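# Twist out and remove the blender lid's filler cap

## Task

Remove the small filler cap from the blender lid and leave it lying on the table. The cap is locked in the lid: rotate it counter-clockwise until it stops, then lift it out. The jar must finish standing on its base, and nothing may stay in place only because the robot holds it. Afterwards release everything and move the hand away.

## Robot and tools

Robot: a single arm carrying a five-finger right hand. Everything is steered through one reference spot, the hand point, which sits 0.05 m in front of the palm where the index pad and thumb tip meet in a pinch. Its local axes: +z runs along the straightened fingers (which extend 0.06-0.07 m past it), +y comes out of the palm, and +x runs across the palm toward the little finger, away from the thumb. Across the palm the hand extends 0.08 m on the little-finger side; on the thumb side 0.02 m with the thumb swung in front of the palm, up to 0.09 m otherwise. A rigid wrist bracket on the little-finger side sticks 0.03 m further than the point along +y and 0.11 m across, and can strike things. Rotating the hand, especially about x or y, shifts the point slightly.

Scene frame: origin on the table surface below the arm base, +z up, +y to the left when facing along +x. Results report end_effector_position (m), end_effector_quat_wxyz, velocities (m/s, rad/s), Wrist force and Wrist torque along the hand point's own axes (offset up to about 5.5 N, noise up to 3.4 N, saturating near 100 N; 'no reading' at the start is normal), and hand data. Reported positions get less accurate at long reach.

The row: every motion command is one list of 14 numbers, each in [-1, 1], in this order: dx, dy, dz, rx, ry, rz, little, ring, middle, index, thumb_bend, thumb_turn, force_limit, speed. The first six are an offset, not a pose: a displacement in the hand point's own axes, counted from the hand point's pose in the most recent result that reports it (or, before any such result and for second or later calls within one reply, from where the robot is when the action begins). Scale: 1.0 equals 0.6 m of translation or 180 degrees of rotation; rx, ry, rz form a single rotation vector. All zeros means return to that reference pose, not stand still. The six hand numbers are absolute finger targets: for the four fingers and thumb_bend +1 is straight/open and -1 fully curled; for thumb_turn +1 is beside the palm and -1 in front of it, opposite the fingers. A pinch is roughly index -0.22, thumb_bend -0.75, thumb_turn -0.57. force_limit maps -1..+1 to about 0..10 N at the fingertip (0..15 N for the two thumb motors) and stops only closing motors. speed maps -1..+1 to nearly zero..full, where full travel takes 0.6 s.

Tools:
- execute_actions: argument actions, a list with at most one item, plus optional pictures (boolean). Empty list = just read the state (with images). An action item {rows: [...], steps: n} holds 1-15 rows and n of 8-15 steps (default 15), each step 1/30 s; each row is applied for one step, the last one repeating; every row is measured from the same reference pose, not chained. A wait item {steps: n} (up to 300) sends nothing and finishes n steps after the previous result, reply time included. The result arrives 8 steps before the action ends; those steps then run while the next reply is written.
- move: argument target (one 14-number row, same offset rules), speed in m/s (0.002-0.5, default 0.25; rotation limited to twice that in rad/s), optional stop_force in N (13-80). It drives the hand point on a straight path toward the target over 0.5-10 s, ignoring obstacles, taking the shorter rotation. Hand numbers are sent at the start. With stop_force, the path halts when the push against the motion along the target line rises by that much for 2 steps; the arm backs up 2 steps and holds. Only usable after 0.2 s of scene time, unreliable on moves that rotate, and blind to contacts above the wrist sensor. Omit it when withdrawing from something being pressed. The 'move:' line reports the ending (done, contact, held, off_target, moving, fault) and limits (paced = pose clipped; held = some steps blocked, after which the arm may surge), plus distance from target.
- wait: seconds (0-10); the robot gets nothing new.
- zoom_image: camera (cam_head_left, cam_head_right, cam_wrist) and region [x0, y0, x1, y1] in pixels, at most 504 by 504; images are 504x504.
- show_instructions: no arguments; shows the reference image pages.
- finished_scene: scene, the number of the scene being ended; irreversible, reports success.

Control behaviour: each step the commanded pose is clipped to within 100 mm and 16 degrees of the measured pose; inverse kinematics favours position over orientation; commands lag about 0.17 s. Far targets may need several actions; compare the result pose and send the remainder. 'pose unreachable' or HELD marks steps the clearance check altered or blocked. A 'Hand target' line shows where the controller is heading.

Fingers: a motor moves only when its target changes by 0.01 or more, continues after the action until reaching the target or force_limit, then locks (holding at least 15 N). hand_measured, hand_stopped_by (moving, target, force, stalled, fault) and hand_load_n list six values in motor order; loads near zero mean the grip was lost. For a whole-hand wrap (objects 0.035-0.08 m), turn the thumb in front of the palm before arriving. For gentle grips close at speed -0.9 or lower. Resend the same numbers to keep a grip; send more open targets to release.

Hazards: the arm is stiff, so pushing even slightly past a firm contact, or touching fast, can trip a fault. Contact torque above joint limits (shoulder 297, elbow 135, wrists 48.6 N m) or any external force of 150 N stops the arm for 10 s. Holding loads heats motors (warning from 70 °C, braking stop at 85 °C). Avoid dropping or slamming the cap, tipping the jar, or knocking anything off the table; loose objects may occasionally get nudged.

Each tool is called after "Request:" by a JSON object that holds its "method" and its "body".

Reference images:

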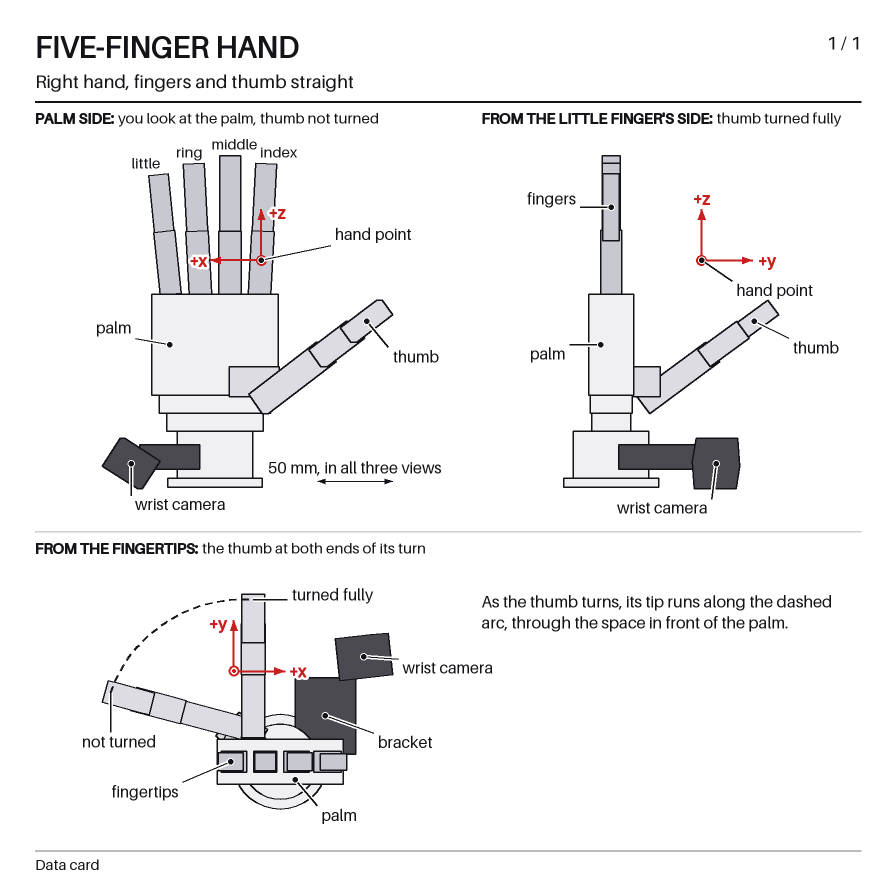

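## Session

Request:
{"method": "execute_actions", "body": {"actions": []}}

Scene clock: 0.00 s of 6600.00 s.
end_effector_position=(+0.4249, +0.1485, +0.2413) hand_measured=(+1.000, +1.000, +1.000, +1.000, +1.000, +1.000) hand_load_n=(+0.0, +0.0, +0.0, +0.0, +0.0, +0.0) hand_stopped_by=(target, target, target, target, target, target) hand_force_limit=0.00 hand_speed=-0.80 end_effector_quat_wxyz=(+0.028, -0.416, +0.909, +0.010) end_effector_velocity=(+0.000, +0.000, +0.000) end_effector_angular_velocity=(-0.000, -0.000, +0.001)
Joint positions: [-0.249 -1.456  2.077  0.921  1.538 -2.644]
Joint velocities: [ 0.001  0.    -0.    -0.     0.    -0.   ]
Motor temperatures (°C, as the motors report them): [29 28 27 35 36 35]
Wrist force (N, on the end effector, along its own x y z axes, offset not removed): no reading
Wrist torque (N m, same axes, about the end effector's origin, offset not removed): no reading
Hand target: +0.425, +0.148, +0.241; +0.028, -0.416, +0.909, +0.010

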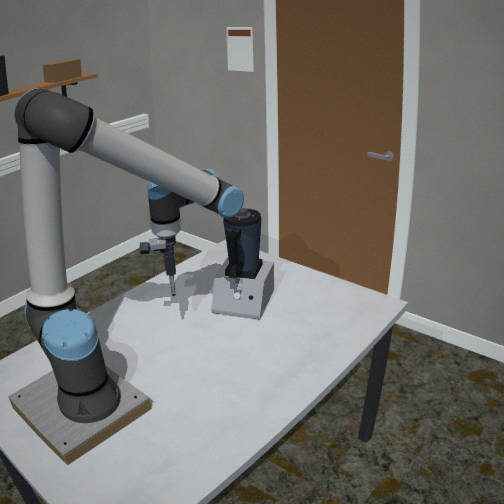

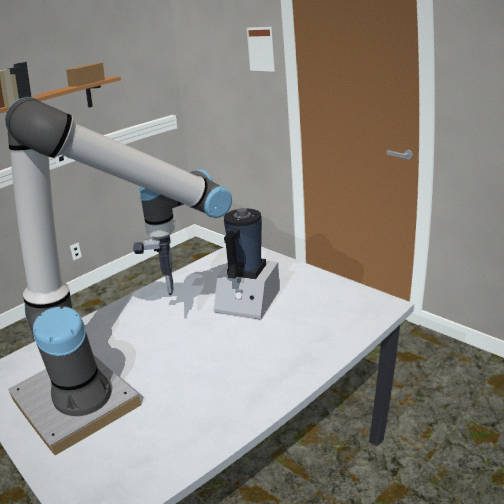

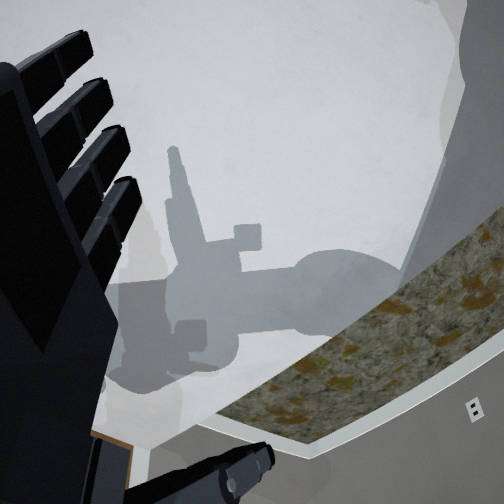

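Request:
{"method": "zoom_image", "body": {"camera": "cam_head_right", "region": [190, 190, 310, 330]}}

Request:
{"method": "zoom_image", "body": {"camera": "cam_head_left", "region": [190, 190, 310, 330]}}

Region (190, 190, 310, 330) of cam_head_right's 504x504 image, scaled by 3.600, with more detail than that image has; it fills the left 432 columns of this view, and the rest is white.

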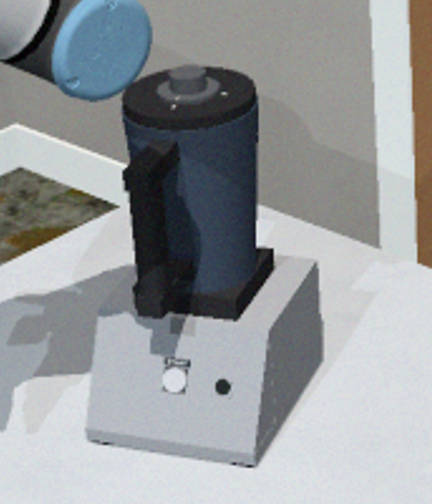

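Region (190, 190, 310, 330) of cam_head_left's 504x504 image, scaled by 3.600, with more detail than that image has; it fills the left 432 columns of this view, and the rest is white.

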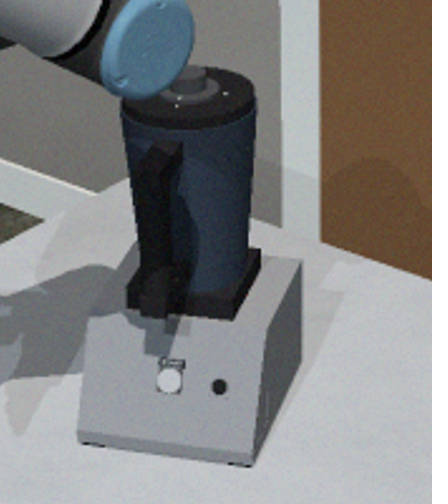

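Request:
{"method": "move", "body": {"target": [0,0,-0.45,0.5,0,0,1,1,1,1,1,-0.57,0,0], "speed": 0.3}}

Scene clock: 5.07 s of 6600.00 s.
end_effector_position=(+0.4131, +0.1372, +0.5107) hand_measured=(+1.000, +1.000, +1.000, +1.000, +1.000, -0.570) hand_load_n=(+0.0, +0.0, +0.0, +0.0, +0.0, +0.0) hand_stopped_by=(target, target, target, target, target, target) hand_force_limit=0.00 hand_speed=0.00 end_effector_quat_wxyz=(+0.314, -0.274, +0.650, -0.635) end_effector_velocity=(+0.000, +0.000, +0.000) end_effector_angular_velocity=(-0.009, -0.007, +0.002)
Joint positions: [ 0.437 -2.01   2.189 -0.2    2.754 -3.116]
Joint velocities: [ 0.001 -0.006  0.008 -0.031 -0.001 -0.029]
Motor temperatures (°C, as the motors report them): [29 28 27 35 36 35]
Wrist force (N, on the end effector, along its own x y z axes, offset not removed): [1.4 -5.6 1.7]
Wrist torque (N m, same axes, about the end effector's origin, offset not removed): [-1.09 -0.76 0.03]
Hand target: +0.413, +0.137, +0.511; +0.314, -0.274, +0.650, -0.635
Off the commanded pose: 0.001 m, 0 deg.
Kept back: nothing.
move: done
camera_calibration (this result's frames):
cam_wrist: T_world_to_cam=[[0.114239, 0.171029, -0.978621, 0.433071], [0.0651985, 0.981655, 0.179171, -0.259348], [0.991312, -0.084273, 0.100993, -0.319473], [0, 0, 0, 1]] pos_world=[0.284132, 0.1536, 0.502544]

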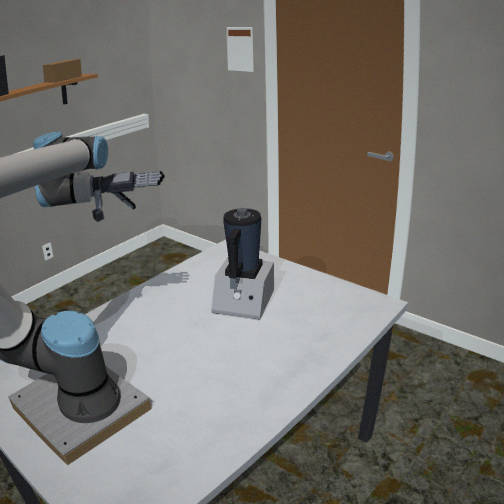

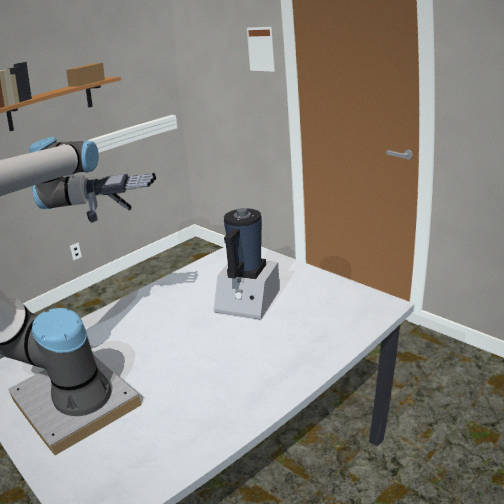

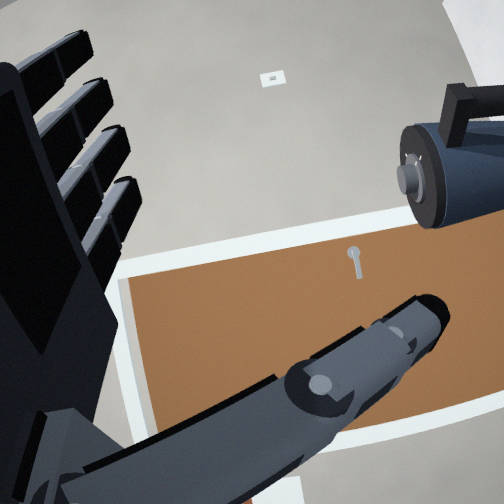

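Request:
{"method": "move", "body": {"target": [-0.287,0.1,0.517,0,0,-0.019,1,1,1,0.4,0.2,-0.57,0,0], "speed": 0.3}}

Scene clock: 7.53 s of 6600.00 s.
end_effector_position=(+0.7627, +0.0676, +0.4626) hand_measured=(+1.000, +1.000, +1.000, +0.400, +0.200, -0.570) hand_load_n=(+0.0, +0.0, +0.0, +0.0, +0.0, +0.0) hand_stopped_by=(target, target, target, target, target, target) hand_force_limit=0.00 hand_speed=0.00 end_effector_quat_wxyz=(+0.295, -0.294, +0.642, -0.644) end_effector_velocity=(+0.003, +0.000, +0.001) end_effector_angular_velocity=(+0.000, -0.002, +0.000)
Joint positions: [ 0.059 -1.524  1.896 -0.382  2.376 -3.165]
Joint velocities: [ 0.     0.003 -0.005  0.    -0.    -0.   ]
Motor temperatures (°C, as the motors report them): [29 28 27 35 36 35]
Wrist force (N, on the end effector, along its own x y z axes, offset not removed): [1.4 -1.5 6.9]
Wrist torque (N m, same axes, about the end effector's origin, offset not removed): [-0.55 -0.82 0.44]
Hand target: +0.763, +0.068, +0.463; +0.295, -0.294, +0.642, -0.644
Off the commanded pose: 0.000 m, 0 deg.
Kept back: nothing.
move: done
camera_calibration (this result's frames):
cam_wrist: T_world_to_cam=[[0.0759668, 0.126766, -0.989019, 0.394888], [0.0714773, 0.988642, 0.132208, -0.188756], [0.994545, -0.0807359, 0.0660431, -0.653552], [0, 0, 0, 1]] pos_world=[0.63348, 0.0837889, 0.45867]

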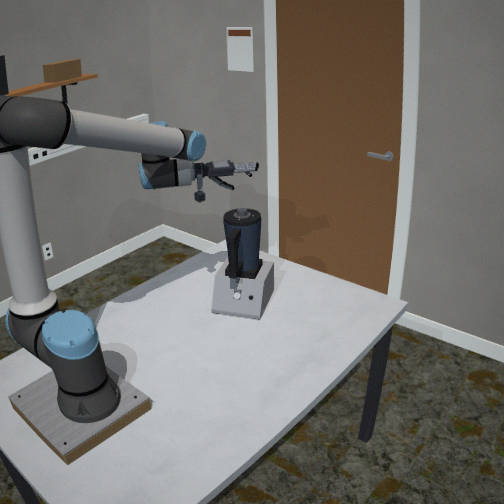

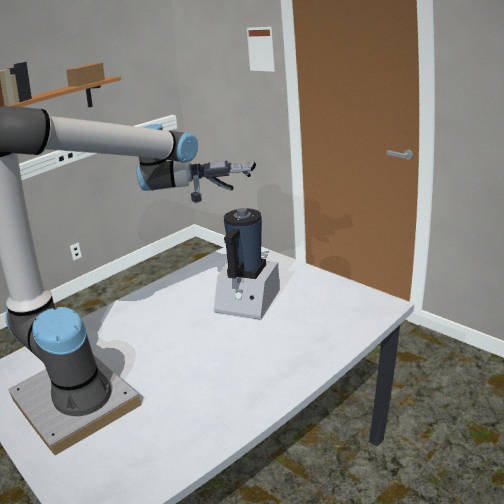

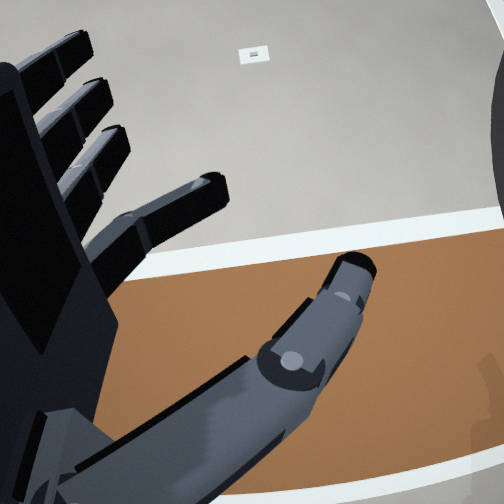

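Request:
{"method": "move", "body": {"target": [0,0.085,0,0,0,0,1,1,1,0.4,0.2,-0.57,0,0], "speed": 0.1}}

Scene clock: 8.77 s of 6600.00 s.
end_effector_position=(+0.7629, +0.0675, +0.4117) hand_measured=(+1.000, +1.000, +1.000, +0.400, +0.200, -0.570) hand_load_n=(+0.0, +0.0, +0.0, +0.0, +0.0, +0.0) hand_stopped_by=(target, target, target, target, target, target) hand_force_limit=0.00 hand_speed=0.00 end_effector_quat_wxyz=(+0.295, -0.294, +0.642, -0.644) end_effector_velocity=(+0.001, -0.003, -0.000) end_effector_angular_velocity=(-0.000, -0.002, -0.003)
Joint positions: [ 0.058 -1.489  1.955 -0.477  2.374 -3.165]
Joint velocities: [-0.003  0.001  0.    -0.003 -0.    -0.   ]
Motor temperatures (°C, as the motors report them): [29 28 27 35 36 35]
Wrist force (N, on the end effector, along its own x y z axes, offset not removed): [-2.3 -4.8 -2.8]
Wrist torque (N m, same axes, about the end effector's origin, offset not removed): [-0.23 0.06 -0.10]
Hand target: +0.763, +0.067, +0.412; +0.295, -0.294, +0.642, -0.644
Off the commanded pose: 0.000 m, 0 deg.
Kept back: nothing.
move: done
camera_calibration (this result's frames):
cam_wrist: T_world_to_cam=[[0.0759716, 0.126799, -0.989015, 0.344576], [0.0714777, 0.988637, 0.132241, -0.181921], [0.994545, -0.0807391, 0.066045, -0.650425], [0, 0, 0, 1]] pos_world=[0.633702, 0.083647, 0.407805]

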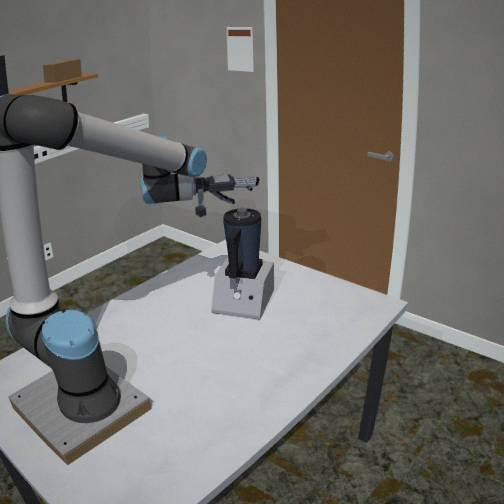

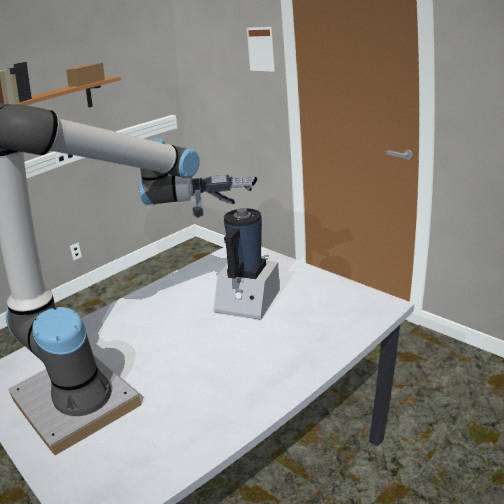

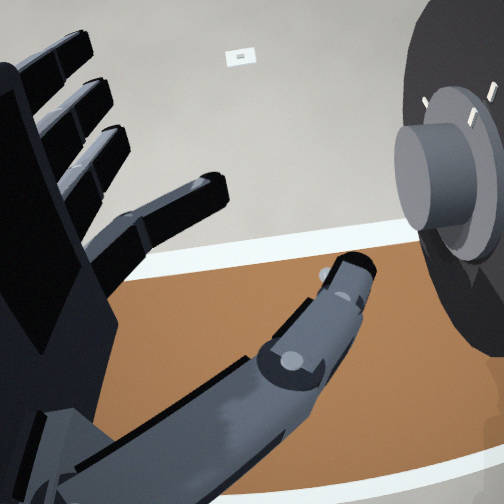

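Request:
{"method": "move", "body": {"target": [0.016,-0.01,0.005,-0.14,0,0,1,1,1,0.2,-0.5,-0.57,0,0], "speed": 0.15}}

Request:
{"method": "zoom_image", "body": {"camera": "cam_head_right", "region": [180, 150, 300, 250]}}

Scene clock: 11.83 s of 6600.00 s.
end_effector_position=(+0.7588, +0.0583, +0.4179) hand_measured=(+1.000, +1.000, +1.000, +0.200, -0.500, -0.570) hand_load_n=(+0.0, +0.0, +0.0, +0.0, +0.0, +0.0) hand_stopped_by=(target, target, target, target, target, target) hand_force_limit=0.00 hand_speed=0.00 end_effector_quat_wxyz=(+0.224, -0.351, +0.767, -0.489) end_effector_velocity=(-0.000, +0.001, -0.001) end_effector_angular_velocity=(+0.007, +0.009, +0.002)
Joint positions: [-0.016 -1.415  1.69   0.281  2.228 -2.796]
Joint velocities: [-0.     0.004 -0.006  0.016 -0.005  0.006]
Motor temperatures (°C, as the motors report them): [29 28 27 35 36 35]
Wrist force (N, on the end effector, along its own x y z axes, offset not removed): [-2.6 -4.8 5.7]
Wrist torque (N m, same axes, about the end effector's origin, offset not removed): [-0.87 -0.53 -0.20]
Hand target: +0.759, +0.058, +0.418; +0.224, -0.351, +0.767, -0.489
Off the commanded pose: 0.000 m, 0 deg.
Kept back: nothing.
move: done
camera_calibration (this result's frames):
cam_wrist: T_world_to_cam=[[-0.240367, 0.399455, -0.88468, 0.532686], [0.156488, 0.915426, 0.370819, -0.333253], [0.957985, -0.0493094, -0.282549, -0.475893], [0, 0, 0, 1]] pos_world=[0.636088, 0.0688188, 0.460371]

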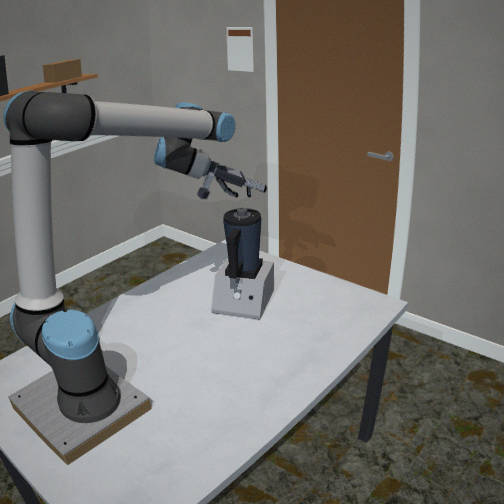

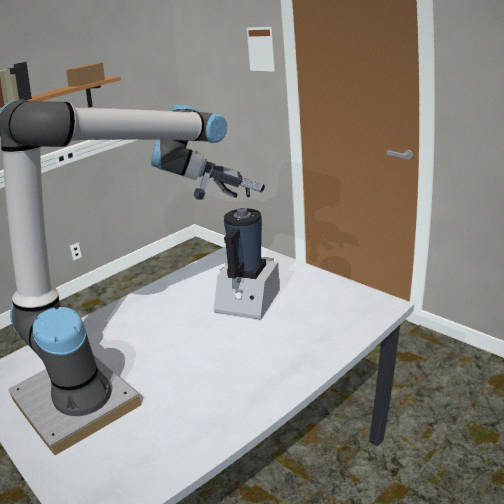

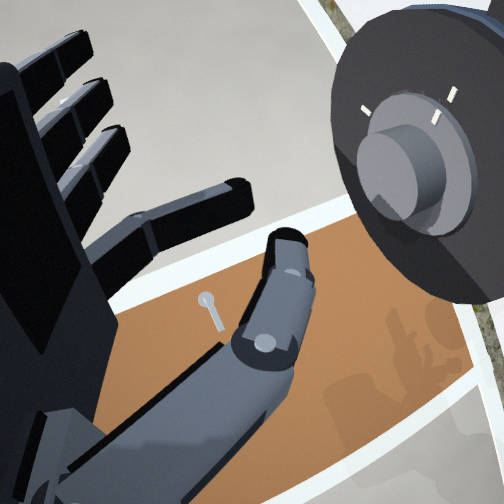

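Region (180, 150, 300, 250) of cam_head_right's 504x504 image, scaled by 4.200, with more detail than that image has.

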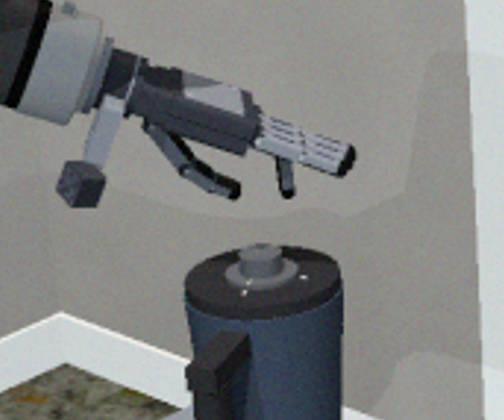

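Request:
{"method": "move", "body": {"target": [-0.013,0.06,0.028,0,0,0,-1,-1,-1,0.35,-0.35,-0.57,0,0], "speed": 0.1}}

Request:
{"method": "zoom_image", "body": {"camera": "cam_head_right", "region": [180, 150, 300, 250]}}

Scene clock: 14.20 s of 6600.00 s.
end_effector_position=(+0.7640, +0.0641, +0.3781) hand_measured=(-1.000, -1.000, -1.000, +0.350, -0.350, -0.570) hand_load_n=(+0.0, +0.0, +0.0, +0.0, +0.0, +0.0) hand_stopped_by=(target, target, target, target, target, target) hand_force_limit=0.00 hand_speed=0.00 end_effector_quat_wxyz=(+0.224, -0.351, +0.766, -0.489) end_effector_velocity=(-0.000, +0.001, -0.001) end_effector_angular_velocity=(+0.000, +0.001, +0.001)
Joint positions: [-0.007 -1.384  1.727  0.217  2.235 -2.79 ]
Joint velocities: [ 0.001  0.     0.001  0.    -0.     0.   ]
Motor temperatures (°C, as the motors report them): [29 28 27 35 36 35]
Wrist force (N, on the end effector, along its own x y z axes, offset not removed): [1.1 -0.9 11.0]
Wrist torque (N m, same axes, about the end effector's origin, offset not removed): [-0.72 -1.01 0.47]
Hand target: +0.764, +0.064, +0.378; +0.224, -0.351, +0.766, -0.489
Off the commanded pose: 0.000 m, 0 deg.
Kept back: nothing.
move: done
camera_calibration (this result's frames):
cam_wrist: T_world_to_cam=[[-0.240364, 0.399448, -0.884684, 0.496452], [0.156486, 0.915429, 0.370813, -0.324689], [0.957986, -0.0493106, -0.282544, -0.491813], [0, 0, 0, 1]] pos_world=[0.641288, 0.074671, 0.420643]

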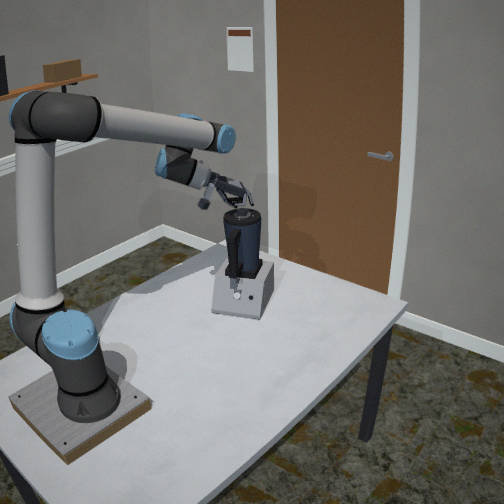

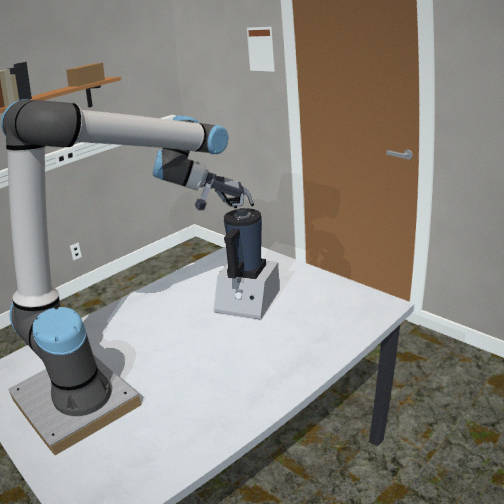

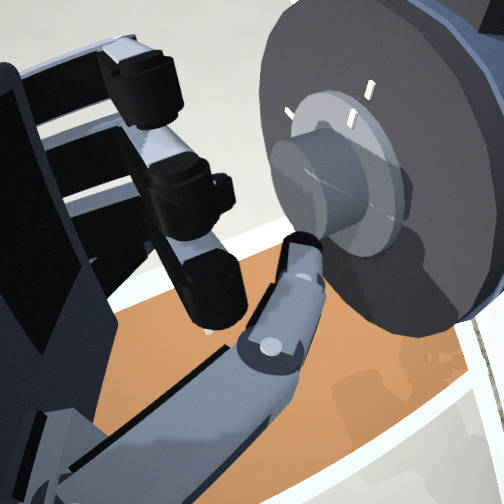

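Region (180, 150, 300, 250) of cam_head_right's 504x504 image, scaled by 4.200, with more detail than that image has.

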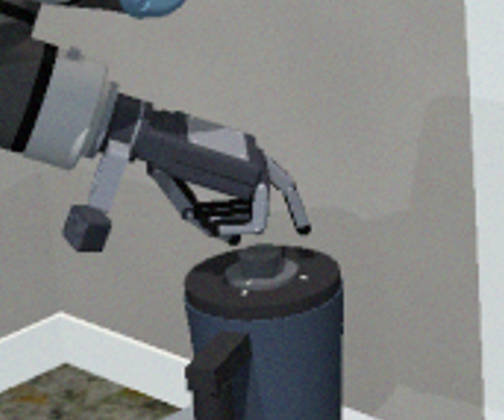

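Request:
{"method": "move", "body": {"target": [0.002,0.033,0.008,0,0,0,0.8,0.8,0.8,0.35,-0.35,-0.57,0,0], "speed": 0.02, "stop_force": 15}}

Request:
{"method": "zoom_image", "body": {"camera": "cam_head_right", "region": [200, 170, 290, 240]}}

Scene clock: 16.43 s of 6600.00 s.
end_effector_position=(+0.7625, +0.0648, +0.3704) hand_measured=(+0.800, +0.800, -0.302, +0.350, -0.350, -0.570) hand_load_n=(+0.0, +0.0, -13.0, +0.0, +0.0, +0.0) hand_stopped_by=(target, target, stalled, target, target, target) hand_force_limit=0.00 hand_speed=0.00 end_effector_quat_wxyz=(+0.224, -0.351, +0.766, -0.489) end_effector_velocity=(-0.000, -0.001, -0.001) end_effector_angular_velocity=(-0.000, +0.002, -0.001)
Joint positions: [-0.006 -1.382  1.739  0.203  2.236 -2.79 ]
Joint velocities: [-0.001  0.     0.001  0.     0.    -0.   ]
Motor temperatures (°C, as the motors report them): [29 28 27 35 36 35]
Wrist force (N, on the end effector, along its own x y z axes, offset not removed): [0.7 -13.9 -11.3]
Wrist torque (N m, same axes, about the end effector's origin, offset not removed): [-1.06 0.24 -0.37]
Hand target: +0.763, +0.065, +0.370; +0.224, -0.351, +0.766, -0.489
Off the commanded pose: 0.012 m, 0 deg.
Kept back: nothing.
move: contact
camera_calibration (this result's frames):
cam_wrist: T_world_to_cam=[[-0.240278, 0.399456, -0.884704, 0.488913], [0.156454, 0.915425, 0.370836, -0.322197], [0.958013, -0.0493112, -0.282453, -0.492624], [0, 0, 0, 1]] pos_world=[0.639824, 0.0753561, 0.412883]

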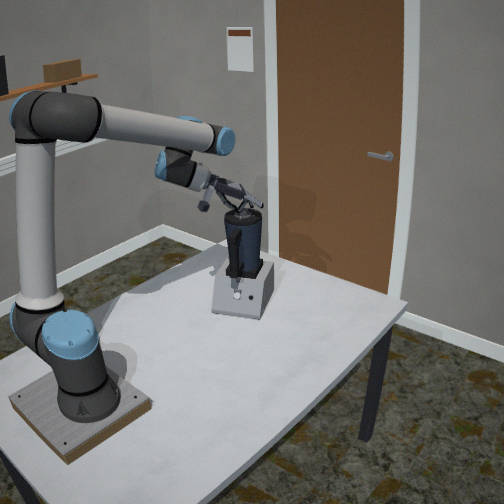

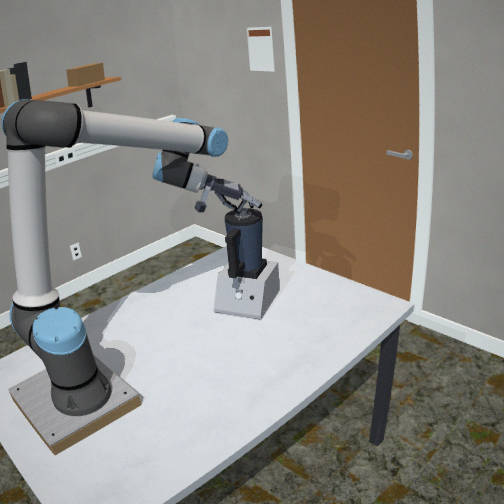

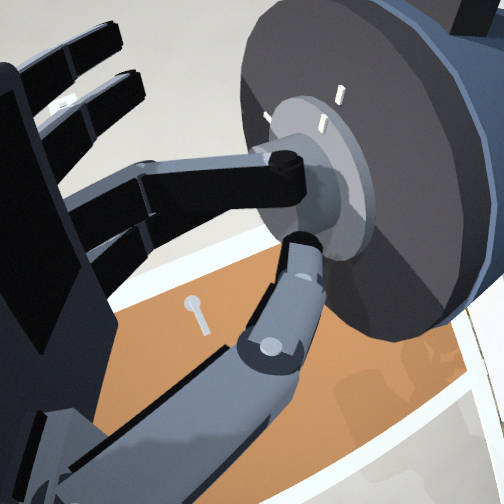

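Region (200, 170, 290, 240) of cam_head_right's 504x504 image, scaled by 5.600, with more detail than that image has.

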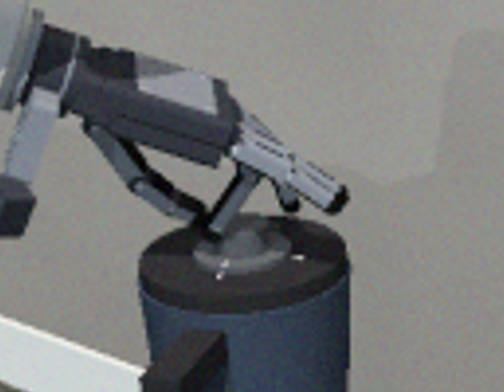

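Middle finger caught the knob. Lift and open.

Request:
{"method": "move", "body": {"target": [0,-0.04,-0.02,0,0,0,0.8,0.8,-0.4,0.35,-0.35,-0.57,0,0], "speed": 0.05}}

Request:
{"method": "move", "body": {"target": [0,0,0,0,0,0,0.8,0.8,0.8,0.35,-0.35,-0.57,0,0]}}

Request:
{"method": "move", "body": {"target": [0,0.058,0.026,0,0,0,0.8,0.8,0.8,0.35,-0.35,-0.57,0,0], "speed": 0.025, "stop_force": 15}}

Request:
{"method": "zoom_image", "body": {"camera": "cam_head_right", "region": [200, 170, 290, 240]}}

Scene clock: 17.67 s of 6600.00 s.
end_effector_position=(+0.7619, +0.0653, +0.3971) hand_measured=(+0.800, +0.800, -0.400, +0.350, -0.350, -0.570) hand_load_n=(+0.0, +0.0, +0.0, +0.0, +0.0, +0.0) hand_stopped_by=(target, target, target, target, target, target) hand_force_limit=0.00 hand_speed=0.00 end_effector_quat_wxyz=(+0.224, -0.351, +0.766, -0.489) end_effector_velocity=(-0.000, +0.001, +0.002) end_effector_angular_velocity=(-0.000, -0.000, +0.002)
Joint positions: [-0.005 -1.396  1.707  0.25   2.237 -2.789]
Joint velocities: [ 0.002 -0.001 -0.002  0.003  0.    -0.   ]
Motor temperatures (°C, as the motors report them): [29 28 27 35 36 35]
Wrist force (N, on the end effector, along its own x y z axes, offset not removed): [2.8 2.4 1.2]
Wrist torque (N m, same axes, about the end effector's origin, offset not removed): [0.30 -0.93 0.63]
Hand target: +0.762, +0.065, +0.397; +0.224, -0.351, +0.766, -0.489
Off the commanded pose: 0.000 m, 0 deg.
Kept back: nothing.
move: done
camera_calibration (this result's frames):
cam_wrist: T_world_to_cam=[[-0.240277, 0.399447, -0.884708, 0.512157], [0.15645, 0.915429, 0.370828, -0.332442], [0.958014, -0.0493114, -0.28245, -0.484468], [0, 0, 0, 1]] pos_world=[0.639198, 0.075857, 0.43955]

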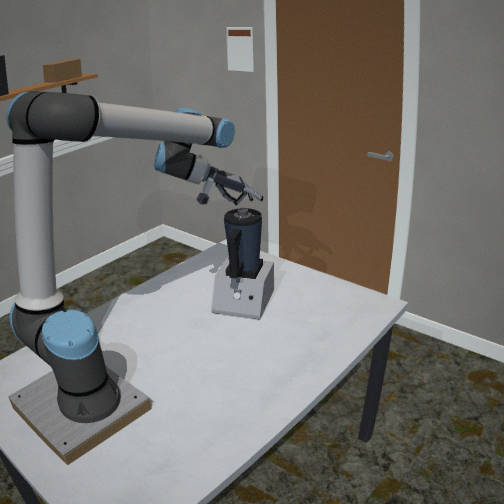

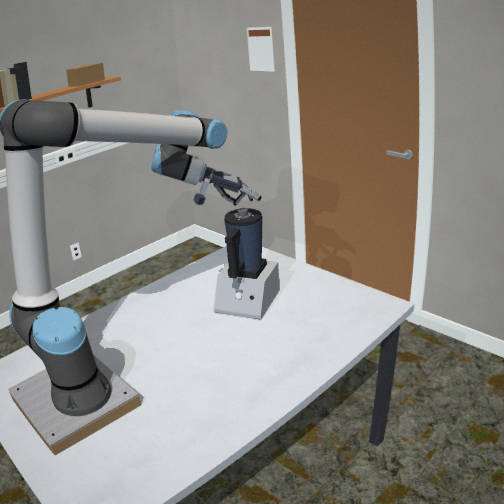

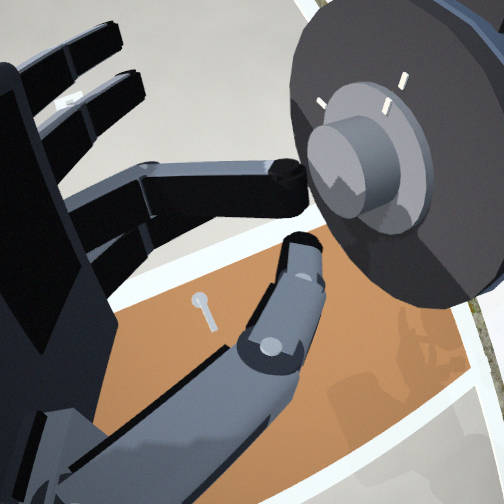

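Scene clock: 18.67 s of 6600.00 s.
end_effector_position=(+0.7619, +0.0653, +0.3971) hand_measured=(+0.800, +0.800, +0.800, +0.350, -0.350, -0.570) hand_load_n=(+0.0, +0.0, +0.0, +0.0, +0.0, +0.0) hand_stopped_by=(target, target, target, target, target, target) hand_force_limit=0.00 hand_speed=0.00 end_effector_quat_wxyz=(+0.224, -0.351, +0.766, -0.489) end_effector_velocity=(+0.000, -0.001, +0.000) end_effector_angular_velocity=(+0.000, -0.001, -0.002)
Joint positions: [-0.005 -1.396  1.707  0.25   2.237 -2.789]
Joint velocities: [-0.001 -0.    -0.     0.    -0.     0.001]
Motor temperatures (°C, as the motors report them): [29 28 27 35 36 35]
Wrist force (N, on the end effector, along its own x y z axes, offset not removed): [-0.1 -5.2 7.4]
Wrist torque (N m, same axes, about the end effector's origin, offset not removed): [-1.32 -0.71 0.34]
Hand target: +0.762, +0.065, +0.397; +0.224, -0.351, +0.766, -0.489
Off the commanded pose: 0.000 m, 0 deg.
Kept back: nothing.
move: done
camera_calibration (this result's frames):
cam_wrist: T_world_to_cam=[[-0.240244, 0.399451, -0.884716, 0.512155], [0.156439, 0.915427, 0.370837, -0.332448], [0.958024, -0.0493125, -0.282416, -0.484483], [0, 0, 0, 1]] pos_world=[0.639196, 0.0758598, 0.43957]

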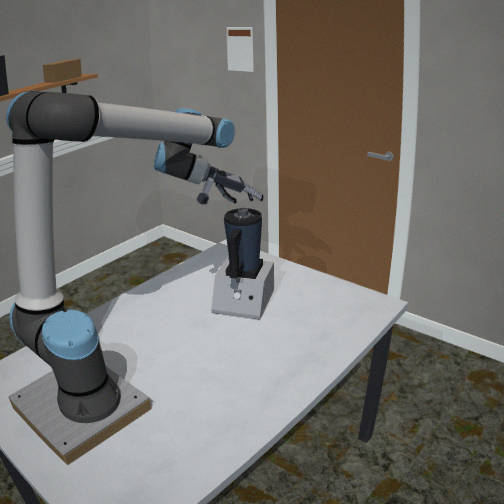

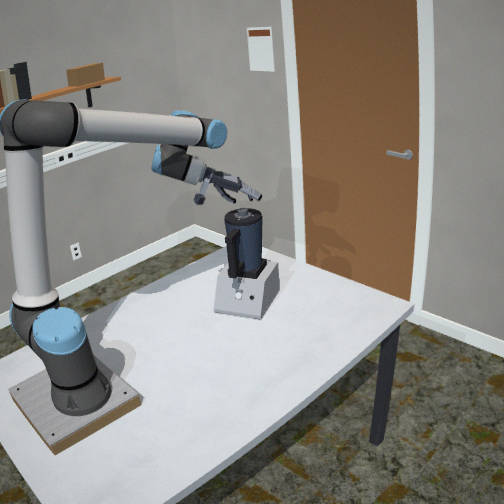

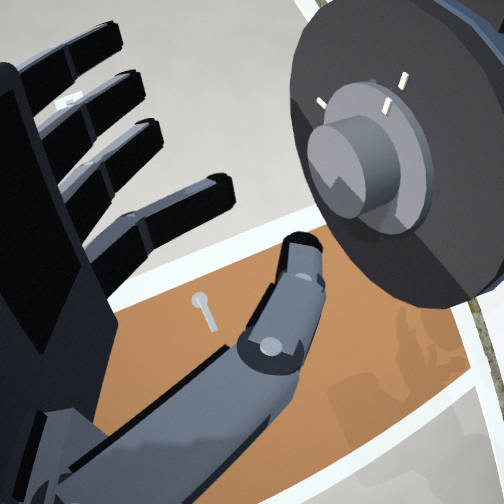

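Scene clock: 20.50 s of 6600.00 s.
end_effector_position=(+0.7615, +0.0656, +0.3591) hand_measured=(+0.800, +0.800, +0.800, +0.350, -0.350, -0.570) hand_load_n=(+0.0, +0.0, +0.0, +0.0, +0.0, +0.0) hand_stopped_by=(target, target, target, target, target, target) hand_force_limit=0.00 hand_speed=0.00 end_effector_quat_wxyz=(+0.224, -0.351, +0.766, -0.489) end_effector_velocity=(+0.000, -0.000, -0.002) end_effector_angular_velocity=(+0.001, -0.001, -0.001)
Joint positions: [-0.005 -1.376  1.753  0.183  2.237 -2.789]
Joint velocities: [-0.     0.001  0.002 -0.003  0.     0.001]
Motor temperatures (°C, as the motors report them): [29 28 27 35 36 35]
Wrist force (N, on the end effector, along its own x y z axes, offset not removed): [0.0 1.1 3.7]
Wrist torque (N m, same axes, about the end effector's origin, offset not removed): [0.07 -0.48 0.35]
Hand target: +0.762, +0.066, +0.359; +0.224, -0.351, +0.766, -0.489
Off the commanded pose: 0.000 m, 0 deg.
Kept back: nothing.
move: done
camera_calibration (this result's frames):
cam_wrist: T_world_to_cam=[[-0.240248, 0.399458, -0.884711, 0.478352], [0.156446, 0.915424, 0.370841, -0.31862], [0.958022, -0.0493159, -0.282423, -0.494871], [0, 0, 0, 1]] pos_world=[0.638867, 0.076186, 0.401599]

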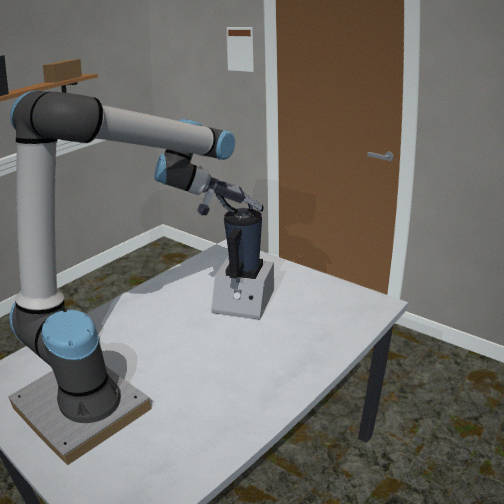

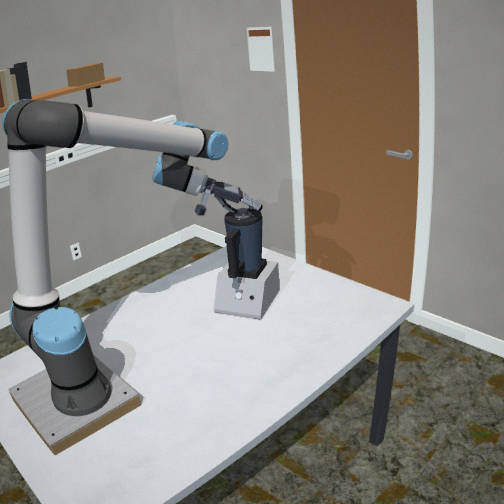

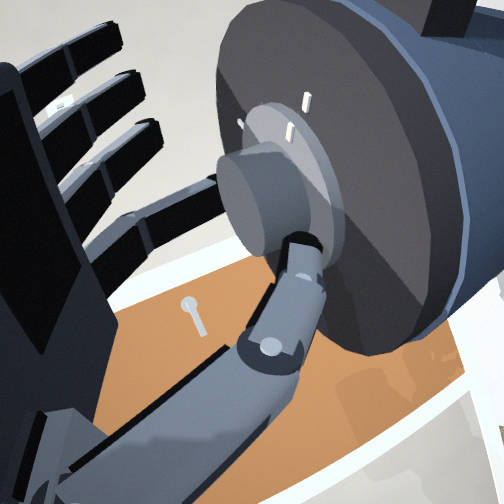

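Region (200, 170, 290, 240) of cam_head_right's 504x504 image, scaled by 5.600, with more detail than that image has.

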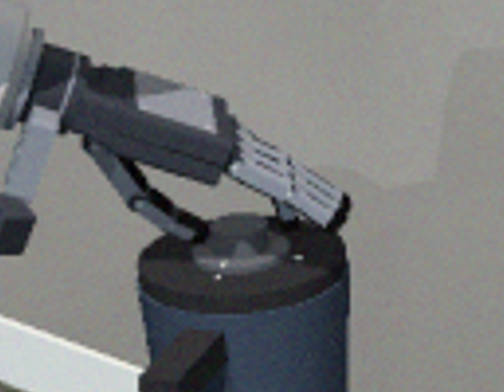

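Request:
{"method": "move", "body": {"target": [0,0.006,0.001,0,0,0,0.8,0.8,0.8,0.22,-0.45,-0.57,-0.6,-0.8], "speed": 0.005, "stop_force": 13}}

Request:
{"method": "move", "body": {"target": [0,0,0,0,0,0,0.8,0.8,0.8,-0.1,-0.7,-0.57,0,-0.9]}}

Request:
{"method": "zoom_image", "body": {"camera": "cam_head_right", "region": [200, 170, 290, 240]}}

Scene clock: 21.83 s of 6600.00 s.
end_effector_position=(+0.7608, +0.0663, +0.3557) hand_measured=(+0.800, +0.800, +0.800, +0.230, -0.450, -0.570) hand_load_n=(+0.0, +0.0, +0.0, +2.5, +0.0, +0.0) hand_stopped_by=(target, target, target, force, target, target) hand_force_limit=-0.60 hand_speed=-0.80 end_effector_quat_wxyz=(+0.224, -0.351, +0.766, -0.489) end_effector_velocity=(-0.000, +0.000, -0.001) end_effector_angular_velocity=(-0.000, +0.001, -0.000)
Joint positions: [-0.004 -1.375  1.758  0.178  2.238 -2.788]
Joint velocities: [ 0.     0.001  0.002 -0.001  0.001  0.   ]
Motor temperatures (°C, as the motors report them): [29 28 27 35 36 35]
Wrist force (N, on the end effector, along its own x y z axes, offset not removed): [8.2 -1.3 7.4]
Wrist torque (N m, same axes, about the end effector's origin, offset not removed): [0.30 -1.89 1.08]
Hand target: +0.761, +0.066, +0.356; +0.224, -0.351, +0.766, -0.489
Off the commanded pose: 0.000 m, 0 deg.
Kept back: nothing.
move: done
camera_calibration (this result's frames):
cam_wrist: T_world_to_cam=[[-0.240225, 0.399461, -0.884716, 0.47488], [0.156452, 0.915422, 0.370844, -0.3178], [0.958026, -0.0493292, -0.282404, -0.495142], [0, 0, 0, 1]] pos_world=[0.638158, 0.0768002, 0.398158]

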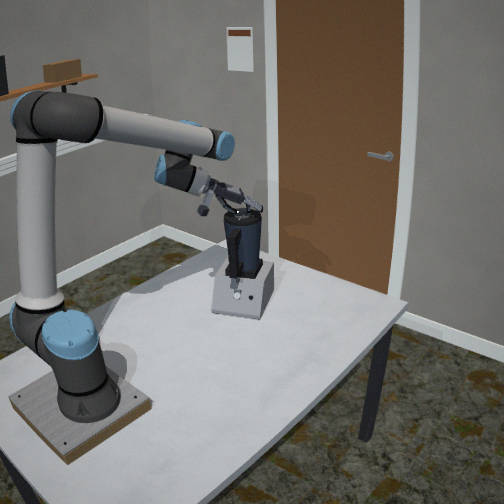

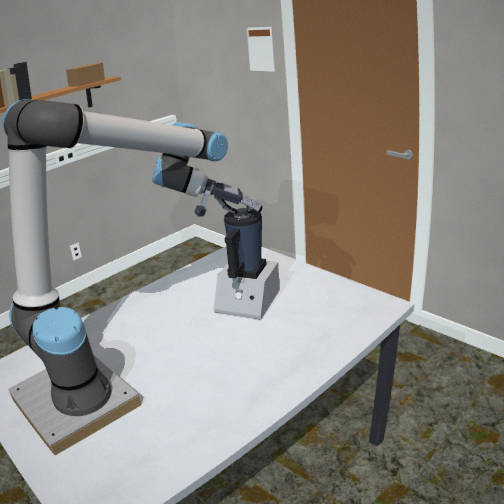

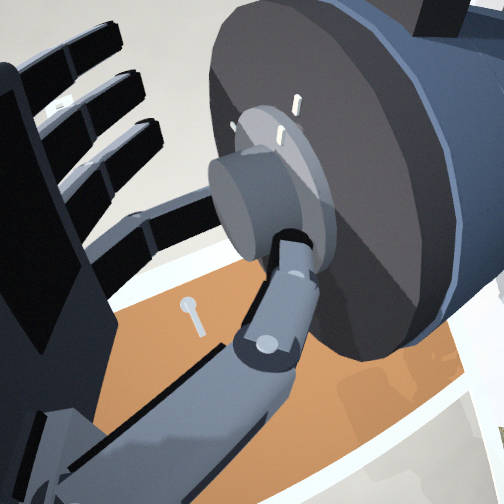

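Scene clock: 22.60 s of 6600.00 s.
end_effector_position=(+0.7608, +0.0663, +0.3556) hand_measured=(+0.800, +0.800, +0.800, +0.222, -0.498, -0.570) hand_load_n=(+0.0, +0.0, +0.0, +6.5, +7.0, +0.5) hand_stopped_by=(target, target, target, force, force, target) hand_force_limit=0.00 hand_speed=-0.90 end_effector_quat_wxyz=(+0.224, -0.351, +0.766, -0.489) end_effector_velocity=(+0.000, +0.000, +0.000) end_effector_angular_velocity=(+0.000, -0.000, +0.001)
Joint positions: [-0.004 -1.375  1.758  0.178  2.238 -2.788]
Joint velocities: [ 0.     0.    -0.001  0.    -0.    -0.   ]
Motor temperatures (°C, as the motors report them): [29 28 27 35 36 35]
Wrist force (N, on the end effector, along its own x y z axes, offset not removed): [5.3 -1.1 -4.3]
Wrist torque (N m, same axes, about the end effector's origin, offset not removed): [0.67 -1.16 0.56]
Hand target: +0.761, +0.066, +0.356; +0.224, -0.351, +0.766, -0.489
Off the commanded pose: 0.000 m, 0 deg.
Kept back: nothing.
move: done
camera_calibration (this result's frames):
cam_wrist: T_world_to_cam=[[-0.240218, 0.39946, -0.884718, 0.474853], [0.156449, 0.915422, 0.370845, -0.317794], [0.958029, -0.0493292, -0.282396, -0.495148], [0, 0, 0, 1]] pos_world=[0.638153, 0.0768057, 0.398135]

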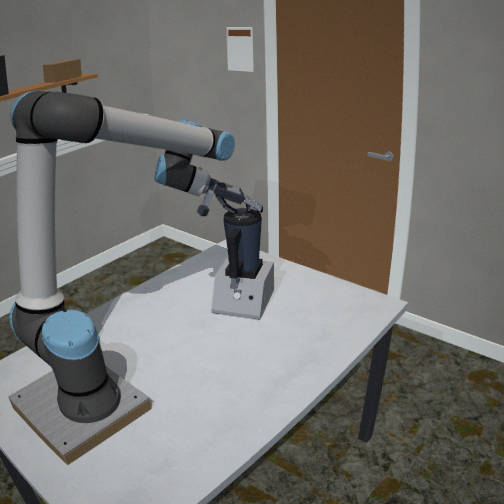

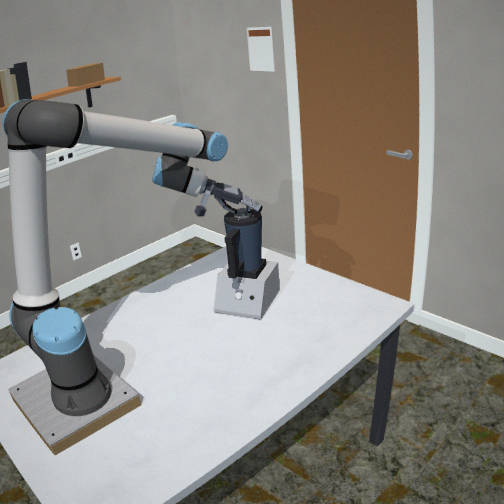

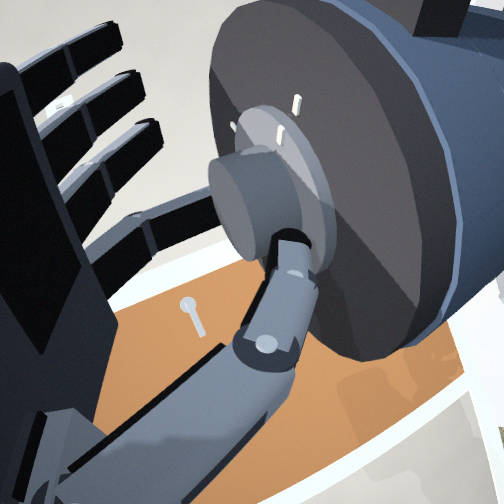

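Region (200, 170, 290, 240) of cam_head_right's 504x504 image, scaled by 5.600, with more detail than that image has.

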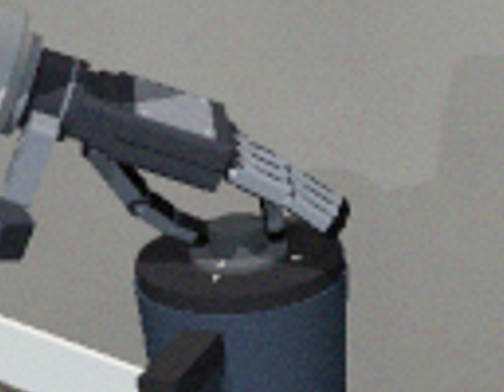

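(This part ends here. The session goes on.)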